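# Place the orange-label carton on the raised block

## Task

Move the carton that has the orange label onto the raised block so that no part of it extends beyond the blue tape outline. It must stay there resting on its own, not held by the robot. Finish by switching off suction and pulling the tool away.

## Robot and tools

Robot: one arm ending in a suction-cup tool. The cup point is the middle of the cup's rim when nothing is touching it, and the cup opens along the cup point's own +z axis. About 4 cm or more behind the rim, the tool body and its camera stick out up to roughly 9 cm sideways, so leave room for that near obstacles. The only camera is cam_wrist (896x504, intrinsics given in the session).

Frames: reported poses are in the scene frame. Its origin is on the table surface under the arm base, +z is up, and +y is to the left when facing along +x. end_effector_position is in metres and end_effector_quat_wxyz is a quaternion; velocities are in m/s and rad/s. The base may be tilted, and the printed position gets less accurate at long reach.

execute_actions takes "actions", a list holding at most one item, plus an optional "pictures" flag. An empty list only returns the current state. An action item is {"rows": [...], "steps": n}: 1 to 15 rows and steps from 1 to 15 (default 15), each step lasting 1/30 s. Each row is used for one step, and the last row repeats if there are fewer rows than steps. A wait item is {"steps": n} with n up to 300. It counts from the previous result, so your reply time uses up part of it.

Every row (also the move target) has 7 numbers, each in [-1, 1], in this order: dx, dy, dz, rx, ry, rz, suction. The first six are an offset, not a pose. They are expressed in the cup point's own axes and scaled so that 1.0 means 0.6 m of travel or 180 degrees of turn. rx, ry and rz form a single rotation vector. The offset is measured from the cup point pose in the most recent result that showed it. If no such result exists yet, or for a later call in the same reply, it is measured from the pose at the moment the action starts. Each row in an action uses this same reference; rows do not add up. An all-zero offset does not hold still: it pulls the arm back to that reference. For suction, any value above 0.01 turns it on and 0.01 or less turns it off, and it stays that way until changed.

On every control step the commanded pose is clipped to at most 100 mm and 16 degrees away from the measured pose. If the arm cannot reach both, position wins over orientation. Commands are smoothed and run about 0.17 s behind. After a big offset, read the new pose and command what is left.

move takes "target" (one 7-number row, offset as above), "speed" (path top speed in m/s, 0.002 to 0.5, default 0.25; rotation rate is capped at twice this number in rad/s) and an optional "stop_force" (13 to 80 N). The cup point follows a straight path lasting 0.5 to 10 s and rotates the shorter way. It does not avoid obstacles, may lag or overshoot the path, and can exceed speed near full reach. stop_force halts the path when the wrist senses that much additional push against the motion. It cannot be used in the first 0.2 s of a scene, it is measured along the line to the target in the starting axes (so do not trust it on moves that rotate), and it should be left out when backing off a surface. The result adds a move: line with the ending (done, off_target, moving, held, fault, contact) and limits (paced = the sent pose was clipped, held = a check blocked some steps). It also gives the distance remaining to the target.

wait takes "seconds" (0 to 10) and lets the scene run with no new command. zoom_image takes "camera": "cam_wrist" and "region": [x0, y0, x1, y1] in image pixels with the origin at the top left, at most 504 by 504. It gives a sharper view of the latest image. finished_scene takes "scene", the current scene number. It ends the scene for good and reports whether the goal was met. Answering without any tool call ends everything.

Result lines: the state line gives the pose and velocities. "Hand target" is where the controller is currently driving. HELD marks steps where your command was partly or fully not sent, and "pose unreachable" means the clearance check changed the command. A mounting block under the base counts as arm for this check. suction_measured is near 0 with no seal and 0.83 or more on an airtight surface. part_present turns 1 at 0.50 and back to 0 below 0.45. Wrist force and torque are in the cup point axes. When pressing on a surface, the force points back into the arm. Expect an offset of up to about 5.5 N, noise of up to 3.4 N, and saturation near 100 N. Joint torques are rough and unreliable.

Gripping: turn suction on and press the 36 mm rim flat onto a smooth face of the carton, fully sealed, away from edges, seams or holes. Under vacuum the cup shortens, so the carton sits up to 12 mm closer to the tool than expected. To release, set the carton down on the block first, switch suction off, then retreat more than 15 mm. If the cup seals onto the table, switch suction off to free it.

Avoid: the arm is stiff, so pushing even slightly into a firm surface can fault it. Any joint torque reaching its load limit (elbow 130, wrist joints 46.9, shoulder 287 N m), or any outside force of 150 N, freezes the arm for 10 s. Approach contacts slowly and use stop_force. Do not drop, slam or knock anything off the table. Loose objects may occasionally get a small push, so check the final placement. Motors heat up while holding a load: a MOTOR HOT warning appears at 70 °C, and at 85 °C the brakes lock until the motors cool.

Each tool is called after "Call:" as name(argument=value, ...) on one line, values as JSON.

## Session

Call:
execute_actions(actions=[])

Scene clock: 0.00 s of 5000.00 s.
end_effector_position=(+0.6272, -0.0041, +0.3040) suction_measured=0.00 part_present=0 end_effector_quat_wxyz=(+0.007, +0.003, +1.000, -0.001) end_effector_velocity=(-0.001, -0.000, -0.000) end_effector_angular_velocity=(+0.000, +0.001, -0.001)
Joint positions: [-0.281 -1.555  2.142 -2.158 -1.571  2.86 ]
Joint velocities: [-0.001 -0.     0.001  0.001  0.     0.   ]
Joint torques (N m, as the arm reports them, + toward a larger angle): no reading
Wrist force (N, on the end effector, along its own x y z axes, offset not removed): no reading
Wrist torque (N m, same axes, about the end effector's origin, offset not removed): no reading
Hand target: +0.627, -0.004, +0.304; +0.007, +0.003, +1.000, -0.001

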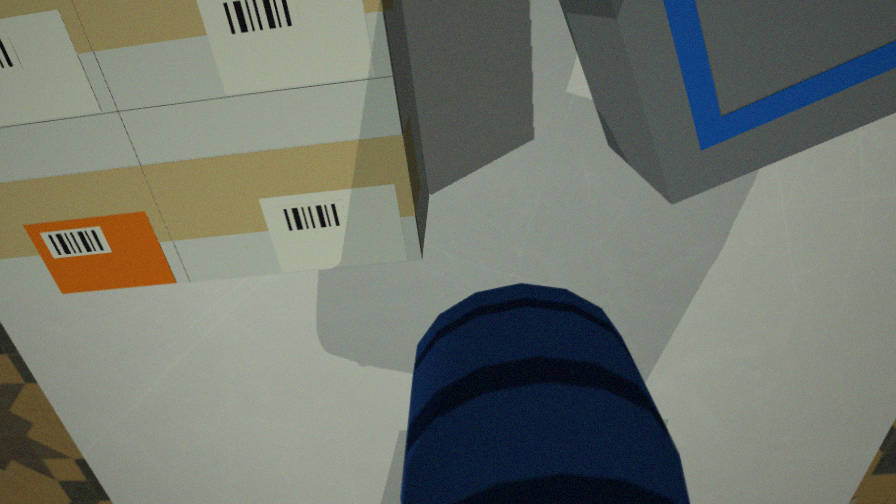

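Call:
move(target=[0,0,-0.4,0,0,0,0])

Call:
move(target=[-0.2,0,0,0,0,0,0])

Scene clock: 4.07 s of 5000.00 s.
end_effector_position=(+0.6240, -0.0038, +0.5440) suction_measured=0.00 part_present=0 end_effector_quat_wxyz=(+0.007, +0.003, +1.000, -0.001) end_effector_velocity=(+0.000, -0.000, +0.001) end_effector_angular_velocity=(+0.000, +0.001, +0.000)
Joint positions: [-0.281 -1.704  1.83  -1.696 -1.571  2.86 ]
Joint velocities: [-0.     0.    -0.003  0.003  0.    -0.001]
Joint torques (N m, as the arm reports them, + toward a larger angle): [-12.65 -26.26 -54.04  -2.39  -1.61  -2.98]
Wrist force (N, on the end effector, along its own x y z axes, offset not removed): [0.3 -4.1 3.8]
Wrist torque (N m, same axes, about the end effector's origin, offset not removed): [-0.63 -0.14 0.18]
Hand target: +0.624, -0.004, +0.544; +0.007, +0.003, +1.000, -0.001
Off the commanded pose: 0.000 m, 0 deg.
move: done

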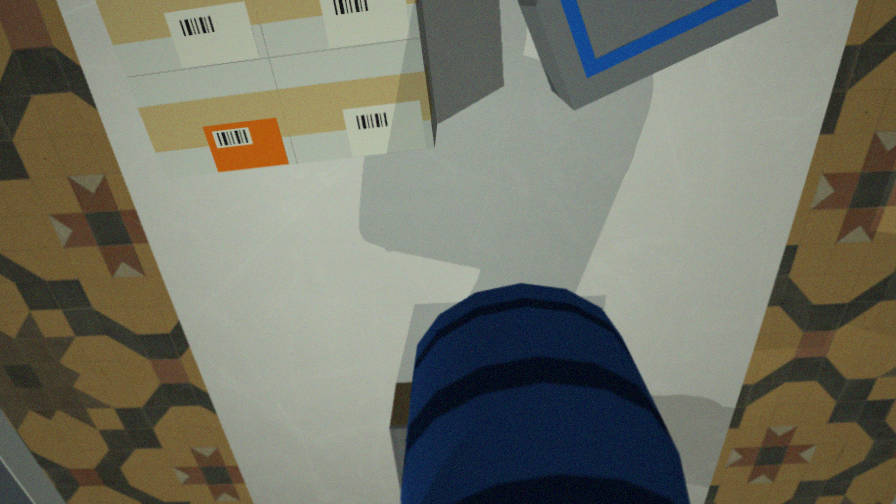

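Scene clock: 5.10 s of 5000.00 s.
end_effector_position=(+0.7440, -0.0045, +0.5454) suction_measured=0.00 part_present=0 end_effector_quat_wxyz=(+0.007, +0.003, +1.000, -0.001) end_effector_velocity=(+0.001, -0.000, +0.001) end_effector_angular_velocity=(-0.000, -0.000, -0.001)
Joint positions: [-0.235 -1.501  1.633 -1.703 -1.571  2.906]
Joint velocities: [-0.     0.002 -0.003  0.001 -0.     0.001]
Joint torques (N m, as the arm reports them, + toward a larger angle): [ 12.71 -41.2  -54.18  -1.85  -2.09   3.7 ]
Wrist force (N, on the end effector, along its own x y z axes, offset not removed): [5.4 0.2 1.2]
Wrist torque (N m, same axes, about the end effector's origin, offset not removed): [0.11 -1.10 0.08]
Hand target: +0.744, -0.005, +0.545; +0.007, +0.003, +1.000, -0.001
Off the commanded pose: 0.000 m, 0 deg.
move: done

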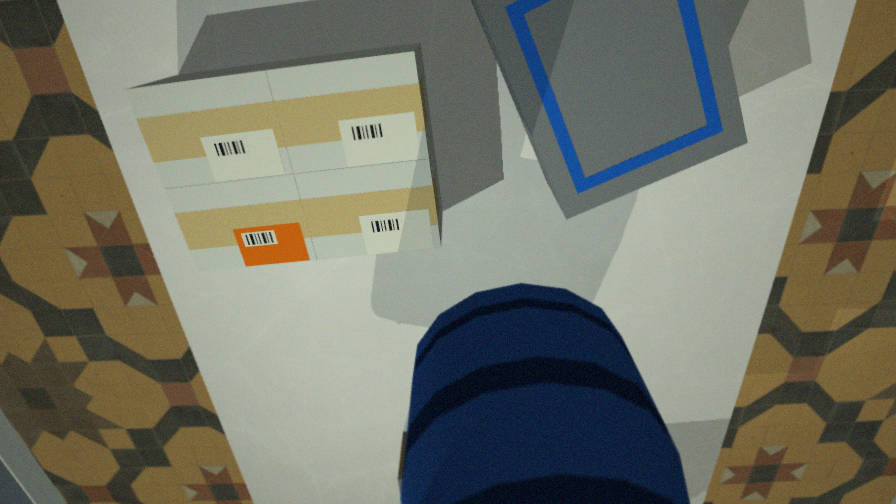

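Call:
move(target=[0.3,0.42,0.35,0,0,0,0])

Scene clock: 19.13 s of 5000.00 s.
end_effector_position=(+0.5685, +0.2487, +0.3329) suction_measured=0.00 part_present=0 end_effector_quat_wxyz=(+0.007, +0.003, +1.000, -0.001) end_effector_velocity=(+0.001, +0.002, +0.000) end_effector_angular_velocity=(+0.000, -0.003, +0.001)
Joint positions: [ 0.133 -1.597  2.122 -2.096 -1.571  3.274]
Joint velocities: [ 0.003  0.001 -0.001 -0.003 -0.     0.002]
Joint torques (N m, as the arm reports them, + toward a larger angle): [ 11.82 -31.41 -36.91  -5.55  -2.31   3.43]
Wrist force (N, on the end effector, along its own x y z axes, offset not removed): [-4.9 -0.4 -3.0]
Wrist torque (N m, same axes, about the end effector's origin, offset not removed): [0.05 0.64 0.25]
Hand target: +0.568, +0.249, +0.333; +0.007, +0.003, +1.000, -0.001
Off the commanded pose: 0.001 m, 0 deg.
After step 90, 9.03 s passed at rest.
move: done

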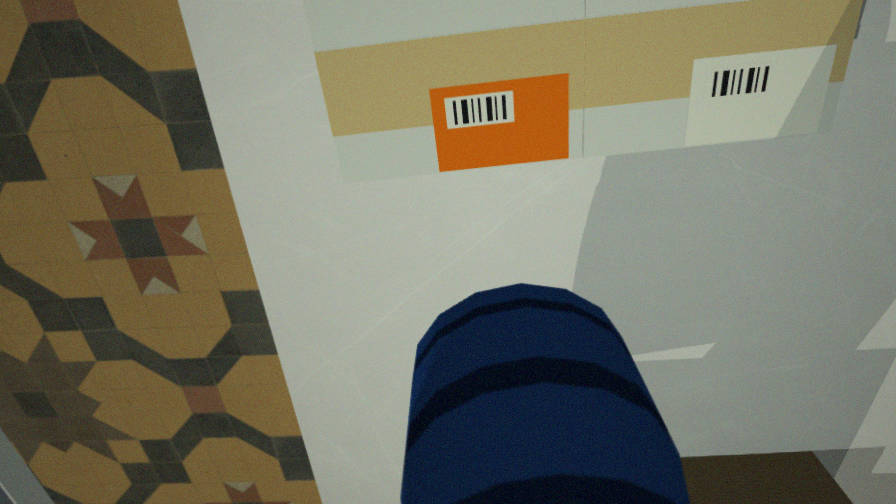

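Call:
move(target=[-0.035,-0.01,0.17,0,0,0,0])

Scene clock: 28.17 s of 5000.00 s.
end_effector_position=(+0.5908, +0.2424, +0.2311) suction_measured=0.00 part_present=0 end_effector_quat_wxyz=(+0.007, +0.003, +1.000, -0.001) end_effector_velocity=(-0.000, -0.000, -0.002) end_effector_angular_velocity=(-0.000, +0.002, -0.002)
Joint positions: [ 0.119 -1.451  2.189 -2.309 -1.571  3.26 ]
Joint velocities: [-0.     0.002  0.001 -0.001 -0.     0.002]
Joint torques (N m, as the arm reports them, + toward a larger angle): [-14.31 -38.95 -30.14  -5.42   1.12  -3.05]
Wrist force (N, on the end effector, along its own x y z axes, offset not removed): [5.1 -3.6 -2.1]
Wrist torque (N m, same axes, about the end effector's origin, offset not removed): [-0.52 -0.89 0.15]
Hand target: +0.591, +0.242, +0.231; +0.007, +0.003, +1.000, -0.001
Off the commanded pose: 0.000 m, 0 deg.
After step 90, 5.07 s passed at rest.
move: done

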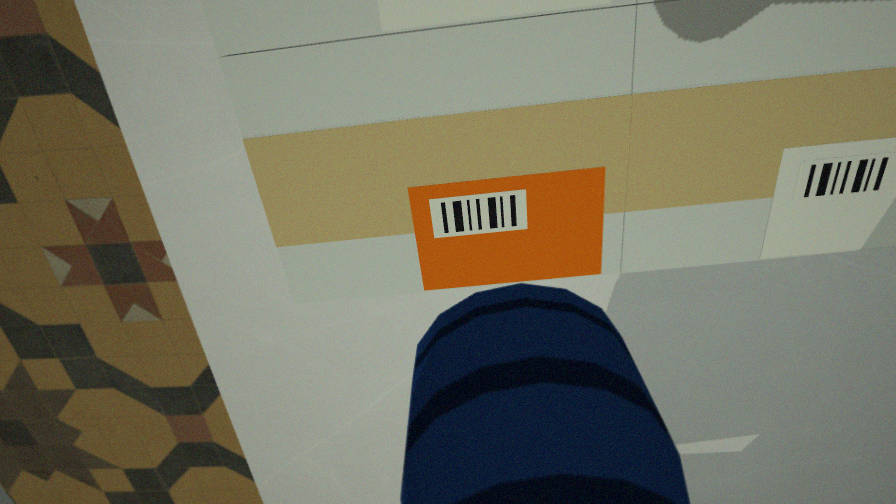

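Call:
move(target=[-0.07,0,0.1,0,0,0,0])

Scene clock: 33.37 s of 5000.00 s.
end_effector_position=(+0.6335, +0.2420, +0.1716) suction_measured=0.00 part_present=0 end_effector_quat_wxyz=(+0.007, +0.003, +1.000, -0.001) end_effector_velocity=(+0.002, +0.000, +0.000) end_effector_angular_velocity=(+0.000, -0.002, -0.001)
Joint positions: [ 0.111 -1.31   2.157 -2.418 -1.571  3.252]
Joint velocities: [-0.     0.002 -0.003 -0.001  0.     0.001]
Joint torques (N m, as the arm reports them, + toward a larger angle): [-11.4  -48.06 -40.97  -5.5   -1.67  -2.85]
Wrist force (N, on the end effector, along its own x y z axes, offset not removed): [-2.1 -0.1 -2.1]
Wrist torque (N m, same axes, about the end effector's origin, offset not removed): [0.22 0.16 0.15]
Hand target: +0.634, +0.242, +0.172; +0.007, +0.003, +1.000, -0.001
Off the commanded pose: 0.000 m, 0 deg.
After step 90, 1.30 s passed at rest.
move: done

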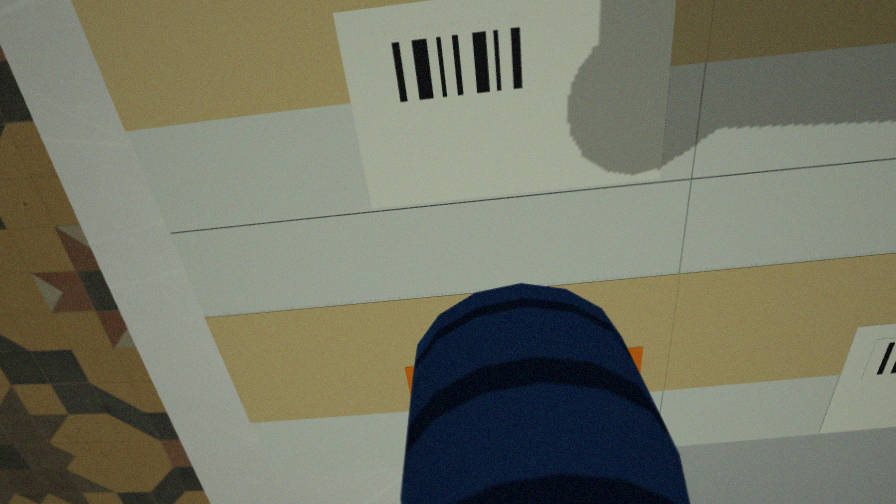

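Call:
move(target=[0,0,0.2,0,0,0,1], speed=0.015, stop_force=15)

Scene clock: 41.37 s of 5000.00 s.
end_effector_position=(+0.6344, +0.2419, +0.0962) suction_measured=0.00 part_present=0 end_effector_quat_wxyz=(+0.007, +0.003, +1.000, -0.001) end_effector_velocity=(-0.002, +0.000, +0.003) end_effector_angular_velocity=(-0.000, +0.005, -0.000)
Joint positions: [ 0.111 -1.191  2.19  -2.57  -1.571  3.252]
Joint velocities: [ 0.001 -0.007 -0.     0.011  0.     0.001]
Joint torques (N m, as the arm reports them, + toward a larger angle): [ -0.53 -51.1  -24.55   1.03   2.13  -2.09]
Wrist force (N, on the end effector, along its own x y z axes, offset not removed): [7.2 -3.0 -39.6]
Wrist torque (N m, same axes, about the end effector's origin, offset not removed): [-0.26 -0.99 0.27]
Hand target: +0.635, +0.242, +0.097; +0.007, +0.003, +1.000, -0.001
Off the commanded pose: 0.045 m, 0 deg.
move: contact

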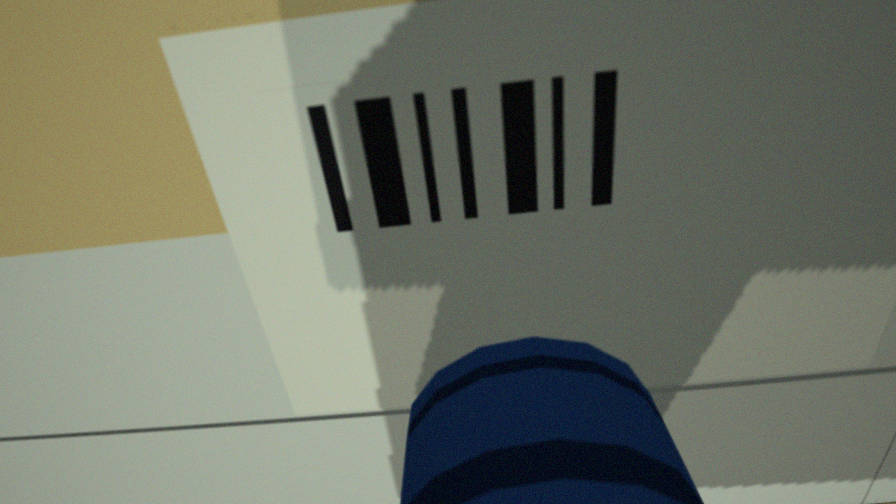

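Call:
move(target=[0,0,-0.04,0,0,0,0])

Call:
move(target=[0.075,0.03,0,0,0,0,0])

Call:
move(target=[0,0,0.1,0,0,0,1], speed=0.008, stop_force=15)

Call:
move(target=[0,0,-0.05,0,0,0,1], speed=0.03)

Scene clock: 47.90 s of 5000.00 s.
end_effector_position=(+0.6341, +0.2419, +0.1201) suction_measured=0.00 part_present=0 end_effector_quat_wxyz=(+0.007, +0.003, +1.000, -0.001) end_effector_velocity=(+0.001, -0.000, +0.002) end_effector_angular_velocity=(+0.000, -0.002, -0.001)
Joint positions: [ 0.111 -1.23   2.182 -2.522 -1.571  3.252]
Joint velocities: [-0.001 -0.003 -0.001  0.002 -0.     0.   ]
Joint torques (N m, as the arm reports them, + toward a larger angle): [  0.64 -65.74 -37.3   -1.86   1.19  -1.6 ]
Wrist force (N, on the end effector, along its own x y z axes, offset not removed): [0.1 -0.7 -0.5]
Wrist torque (N m, same axes, about the end effector's origin, offset not removed): [0.11 -0.19 0.28]
Hand target: +0.634, +0.242, +0.120; +0.007, +0.003, +1.000, -0.001
Off the commanded pose: 0.000 m, 0 deg.
After step 90, 2.77 s passed at rest.
move: done

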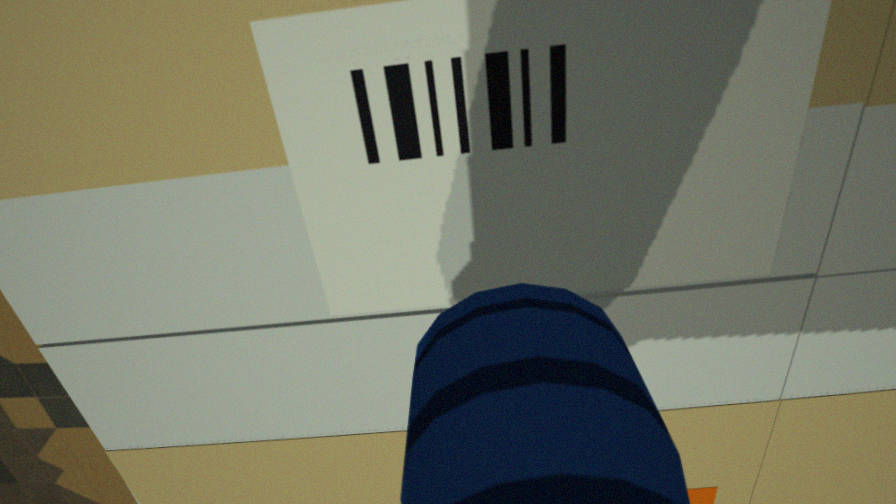

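Scene clock: 48.73 s of 5000.00 s.
end_effector_position=(+0.5893, +0.2602, +0.1195) suction_measured=0.00 part_present=0 end_effector_quat_wxyz=(+0.007, +0.003, +1.000, -0.001) end_effector_velocity=(-0.002, -0.000, -0.001) end_effector_angular_velocity=(-0.000, +0.002, -0.002)
Joint positions: [ 0.149 -1.272  2.248 -2.547 -1.571  3.289]
Joint velocities: [-0.    -0.     0.002  0.    -0.     0.002]
Joint torques (N m, as the arm reports them, + toward a larger angle): [ 12.11 -63.07 -21.45  -5.17   0.85   3.76]
Wrist force (N, on the end effector, along its own x y z axes, offset not removed): [-0.3 -1.5 -3.9]
Wrist torque (N m, same axes, about the end effector's origin, offset not removed): [-0.26 -0.12 0.36]
Hand target: +0.589, +0.260, +0.120; +0.007, +0.003, +1.000, -0.001
Off the commanded pose: 0.000 m, 0 deg.
move: done

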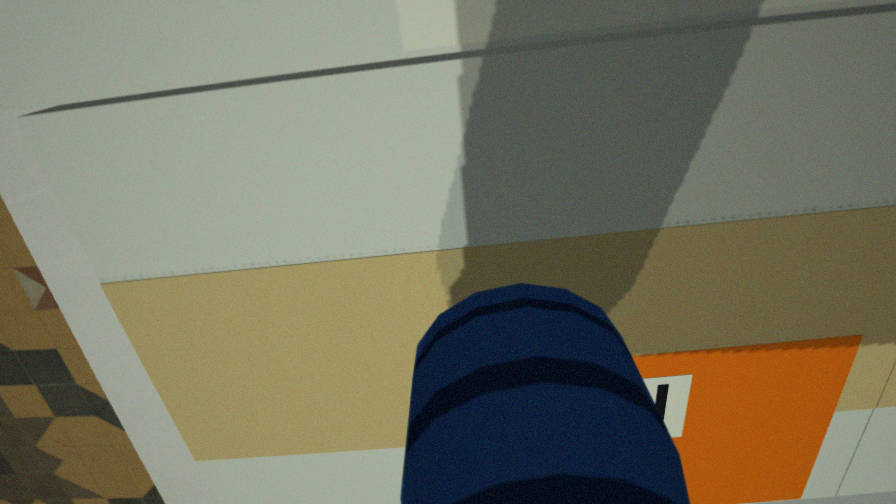

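Scene clock: 52.07 s of 5000.00 s.
end_effector_position=(+0.5897, +0.2602, +0.0958) suction_measured=1.00 part_present=1 end_effector_quat_wxyz=(+0.007, +0.003, +1.000, -0.001) end_effector_velocity=(-0.000, -0.000, +0.002) end_effector_angular_velocity=(-0.000, +0.002, -0.000)
Joint positions: [ 0.149 -1.23   2.257 -2.597 -1.571  3.289]
Joint velocities: [-0.001 -0.003 -0.001  0.007 -0.    -0.   ]
Joint torques (N m, as the arm reports them, + toward a larger angle): [-12.92 -45.92 -25.19   0.59   0.77  -2.71]
Wrist force (N, on the end effector, along its own x y z axes, offset not removed): [6.6 -1.6 -36.7]
Wrist torque (N m, same axes, about the end effector's origin, offset not removed): [0.17 -0.27 0.02]
Hand target: +0.590, +0.260, +0.096; +0.007, +0.003, +1.000, -0.001
Off the commanded pose: 0.036 m, 0 deg.
move: contact

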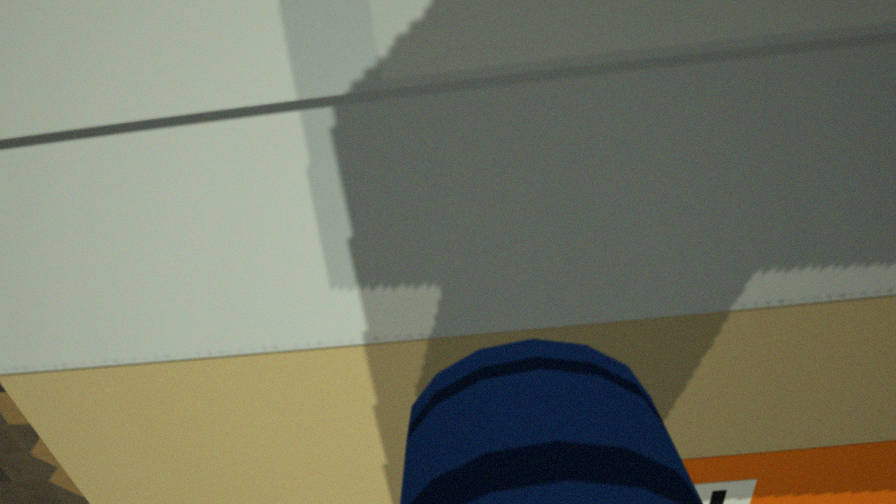

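Scene clock: 53.37 s of 5000.00 s.
end_effector_position=(+0.5893, +0.2602, +0.1258) suction_measured=1.00 part_present=1 end_effector_quat_wxyz=(+0.007, +0.003, +1.000, -0.001) end_effector_velocity=(+0.002, -0.001, +0.002) end_effector_angular_velocity=(+0.000, -0.002, +0.000)
Joint positions: [ 0.149 -1.283  2.245 -2.533 -1.571  3.289]
Joint velocities: [-0.001 -0.003 -0.002  0.003 -0.    -0.002]
Joint torques (N m, as the arm reports them, + toward a larger angle): [ -9.68 -64.32 -39.46  -3.07   0.81  -2.51]
Wrist force (N, on the end effector, along its own x y z axes, offset not removed): [0.9 -2.3 10.2]
Wrist torque (N m, same axes, about the end effector's origin, offset not removed): [-0.25 -0.31 0.28]
Hand target: +0.589, +0.260, +0.126; +0.007, +0.003, +1.000, -0.001
Off the commanded pose: 0.000 m, 0 deg.
move: done

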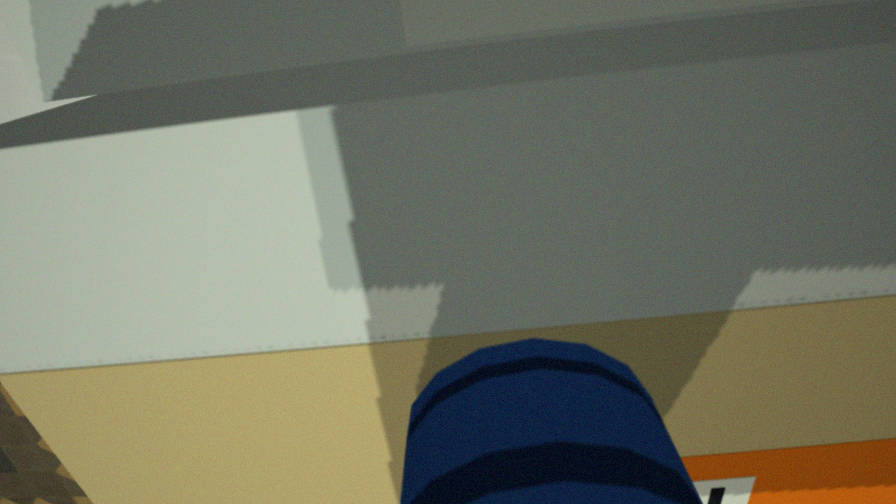

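Call:
move(target=[0,0,-0.3,0,0,0,1], speed=0.12)

Call:
move(target=[-0.281,-0.7,0,0,0,0.4,1], speed=0.2)

Call:
move(target=[0,0,0.2,0,0,0,1], speed=0.015, stop_force=22)

Call:
execute_actions(actions=[{"rows":[[0,0,0,0,0,0,0]]}], pictures=false)

Call:
move(target=[0,0,-0.4,0,0,-0.4,0])

Scene clock: 67.07 s of 5000.00 s.
end_effector_position=(+0.5869, +0.2605, +0.3059) suction_measured=1.00 part_present=1 end_effector_quat_wxyz=(+0.007, +0.003, +1.000, -0.001) end_effector_velocity=(-0.000, +0.001, +0.001) end_effector_angular_velocity=(+0.000, +0.000, -0.001)
Joint positions: [ 0.149 -1.533  2.114 -2.152 -1.571  3.289]
Joint velocities: [ 0.001 -0.001 -0.002  0.003  0.     0.002]
Joint torques (N m, as the arm reports them, + toward a larger angle): [-15.03 -56.39 -52.91  -2.81   1.05   1.1 ]
Wrist force (N, on the end effector, along its own x y z axes, offset not removed): [-1.6 -0.3 8.9]
Wrist torque (N m, same axes, about the end effector's origin, offset not removed): [0.00 0.04 0.17]
Hand target: +0.587, +0.260, +0.306; +0.007, +0.003, +1.000, -0.001
Off the commanded pose: 0.000 m, 0 deg.
After step 90, 8.77 s passed at rest.
move: done

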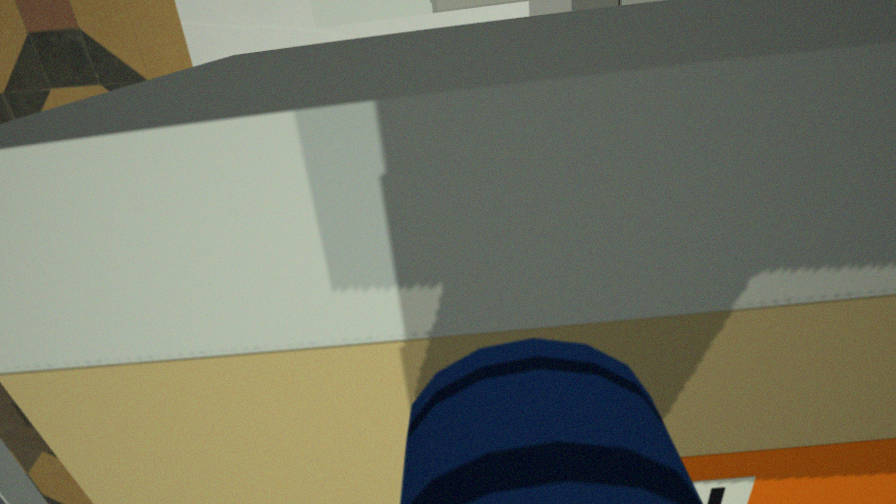

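Scene clock: 70.67 s of 5000.00 s.
end_effector_position=(+0.7525, -0.1610, +0.3084) suction_measured=1.00 part_present=1 end_effector_quat_wxyz=(+0.006, +0.590, +0.807, +0.004) end_effector_velocity=(-0.000, -0.002, -0.002) end_effector_angular_velocity=(+0.000, +0.002, -0.004)
Joint positions: [-0.431 -1.333  1.88  -2.117 -1.57   3.966]
Joint velocities: [-0.002  0.003 -0.001  0.    -0.001  0.003]
Joint torques (N m, as the arm reports them, + toward a larger angle): [-10.21 -57.93 -53.28  -2.83  -2.12   3.01]
Wrist force (N, on the end effector, along its own x y z axes, offset not removed): [0.2 -5.9 4.0]
Wrist torque (N m, same axes, about the end effector's origin, offset not removed): [-0.84 -0.20 0.14]
Hand target: +0.753, -0.161, +0.308; +0.006, +0.590, +0.807, +0.004
Off the commanded pose: 0.001 m, 0 deg.
move: done

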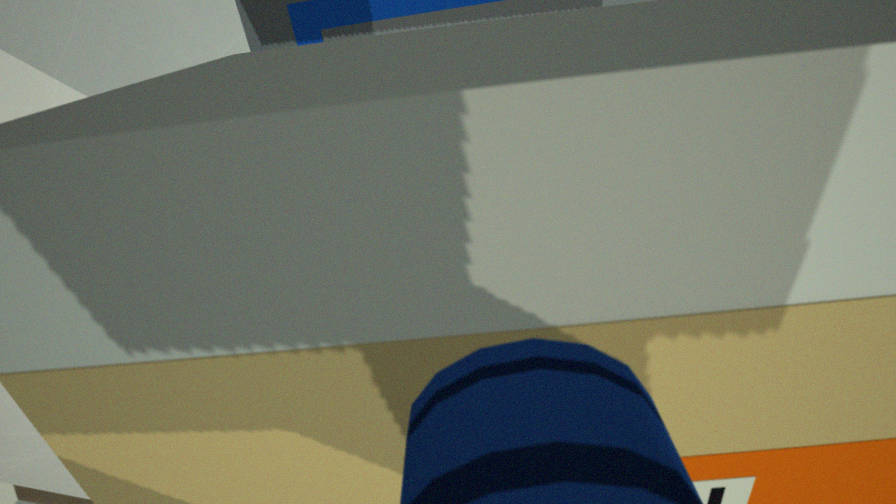

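Scene clock: 77.20 s of 5000.00 s.
end_effector_position=(+0.7537, -0.1611, +0.2161) suction_measured=1.00 part_present=1 end_effector_quat_wxyz=(+0.006, +0.590, +0.807, +0.004) end_effector_velocity=(-0.002, +0.002, +0.002) end_effector_angular_velocity=(+0.003, +0.006, +0.001)
Joint positions: [-0.431 -1.239  1.951 -2.282 -1.57   3.966]
Joint velocities: [ 0.002 -0.004 -0.     0.011 -0.     0.001]
Joint torques (N m, as the arm reports them, + toward a larger angle): [ 12.31 -57.13 -28.37   2.15   1.83   0.06]
Wrist force (N, on the end effector, along its own x y z axes, offset not removed): [-2.4 6.8 -27.7]
Wrist torque (N m, same axes, about the end effector's origin, offset not removed): [0.48 -0.40 0.12]
Hand target: +0.754, -0.161, +0.216; +0.006, +0.590, +0.807, +0.004
Off the commanded pose: 0.028 m, 0 deg.
move: contact

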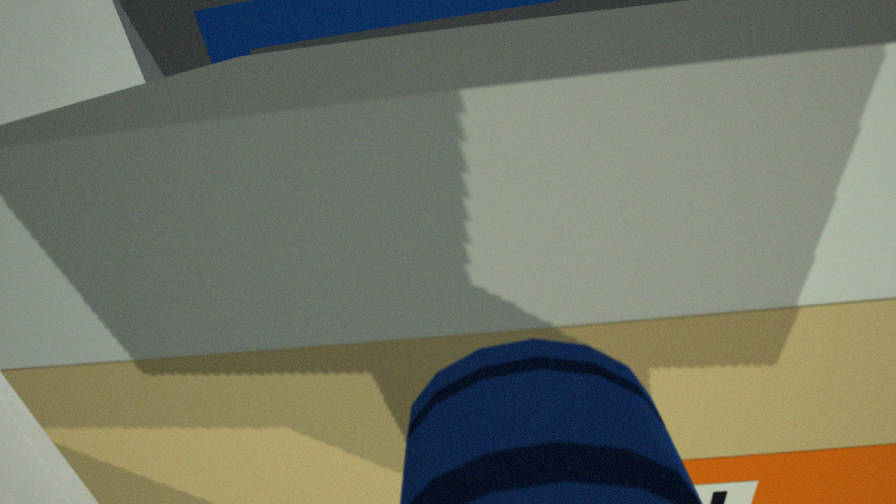

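Scene clock: 77.70 s of 5000.00 s.
end_effector_position=(+0.7537, -0.1611, +0.2161) suction_measured=0.00 part_present=0 end_effector_quat_wxyz=(+0.006, +0.590, +0.807, +0.004) end_effector_velocity=(-0.001, +0.000, -0.001) end_effector_angular_velocity=(+0.000, +0.001, -0.000)
Joint positions: [-0.431 -1.239  1.95  -2.282 -1.57   3.966]
Joint velocities: [ 0.     0.     0.001 -0.001 -0.     0.   ]
Joint torques (N m, as the arm reports them, + toward a larger angle): [ 11.22 -24.45 -11.66  -2.31   1.65  -0.4 ]
Wrist force (N, on the end effector, along its own x y z axes, offset not removed): [5.4 -5.2 -39.6]
Wrist torque (N m, same axes, about the end effector's origin, offset not removed): [0.08 -0.53 0.26]
Hand target: +0.754, -0.161, +0.216; +0.006, +0.590, +0.807, +0.004
Off the commanded pose: 0.000 m, 0 deg.
Steps of this call (steps 1 to 15: all 15 steps of this action). Readings (end_effector_position | what the end effector reports):
1: (+0.7537, -0.1610, +0.2161) | suction_measured=0.79 part_present=1
2: (+0.7537, -0.1610, +0.2162) | suction_measured=0.26 part_present=0
4: (+0.7537, -0.1610, +0.2162) | suction_measured=0.00 part_present=0
8: (+0.7537, -0.1611, +0.2162) | suction_measured=0.00 part_present=0
15: the state above

Scene clock: 80.90 s of 5000.00 s.
end_effector_position=(+0.7505, -0.1608, +0.4562) suction_measured=0.00 part_present=0 end_effector_quat_wxyz=(+0.007, +0.003, +1.000, -0.000) end_effector_velocity=(-0.000, +0.000, +0.000) end_effector_angular_velocity=(+0.002, +0.002, +0.006)
Joint positions: [-0.431 -1.433  1.718 -1.856 -1.57   2.71 ]
Joint velocities: [ 0.     0.    -0.001  0.004  0.    -0.006]
Joint torques (N m, as the arm reports them, + toward a larger angle): [-12.57 -69.22 -51.75  -1.96   1.93  -2.6 ]
Wrist force (N, on the end effector, along its own x y z axes, offset not removed): [-0.3 -2.4 -2.4]
Wrist torque (N m, same axes, about the end effector's origin, offset not removed): [-0.20 0.02 0.11]
Hand target: +0.751, -0.161, +0.456; +0.007, +0.003, +1.000, -0.000
Off the commanded pose: 0.000 m, 0 deg.
move: done

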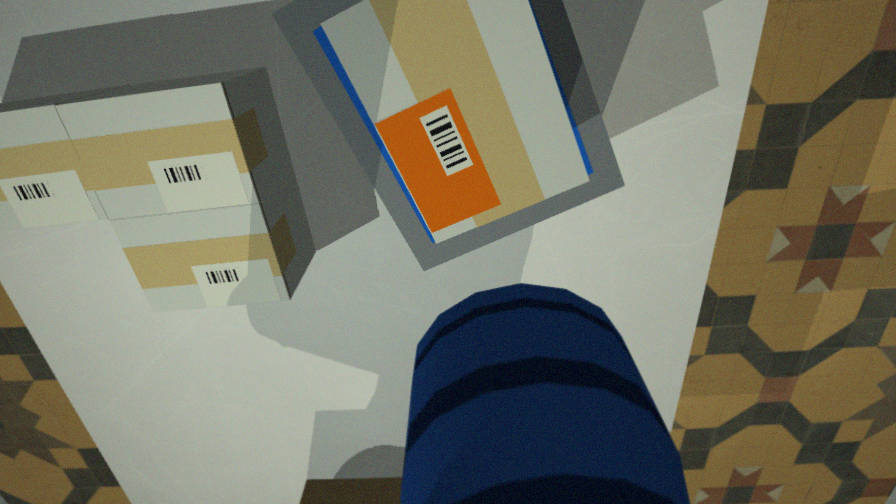

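Appears inside the outline.

Call:
finished_scene(scene=1)

The scene is finished: the task was done.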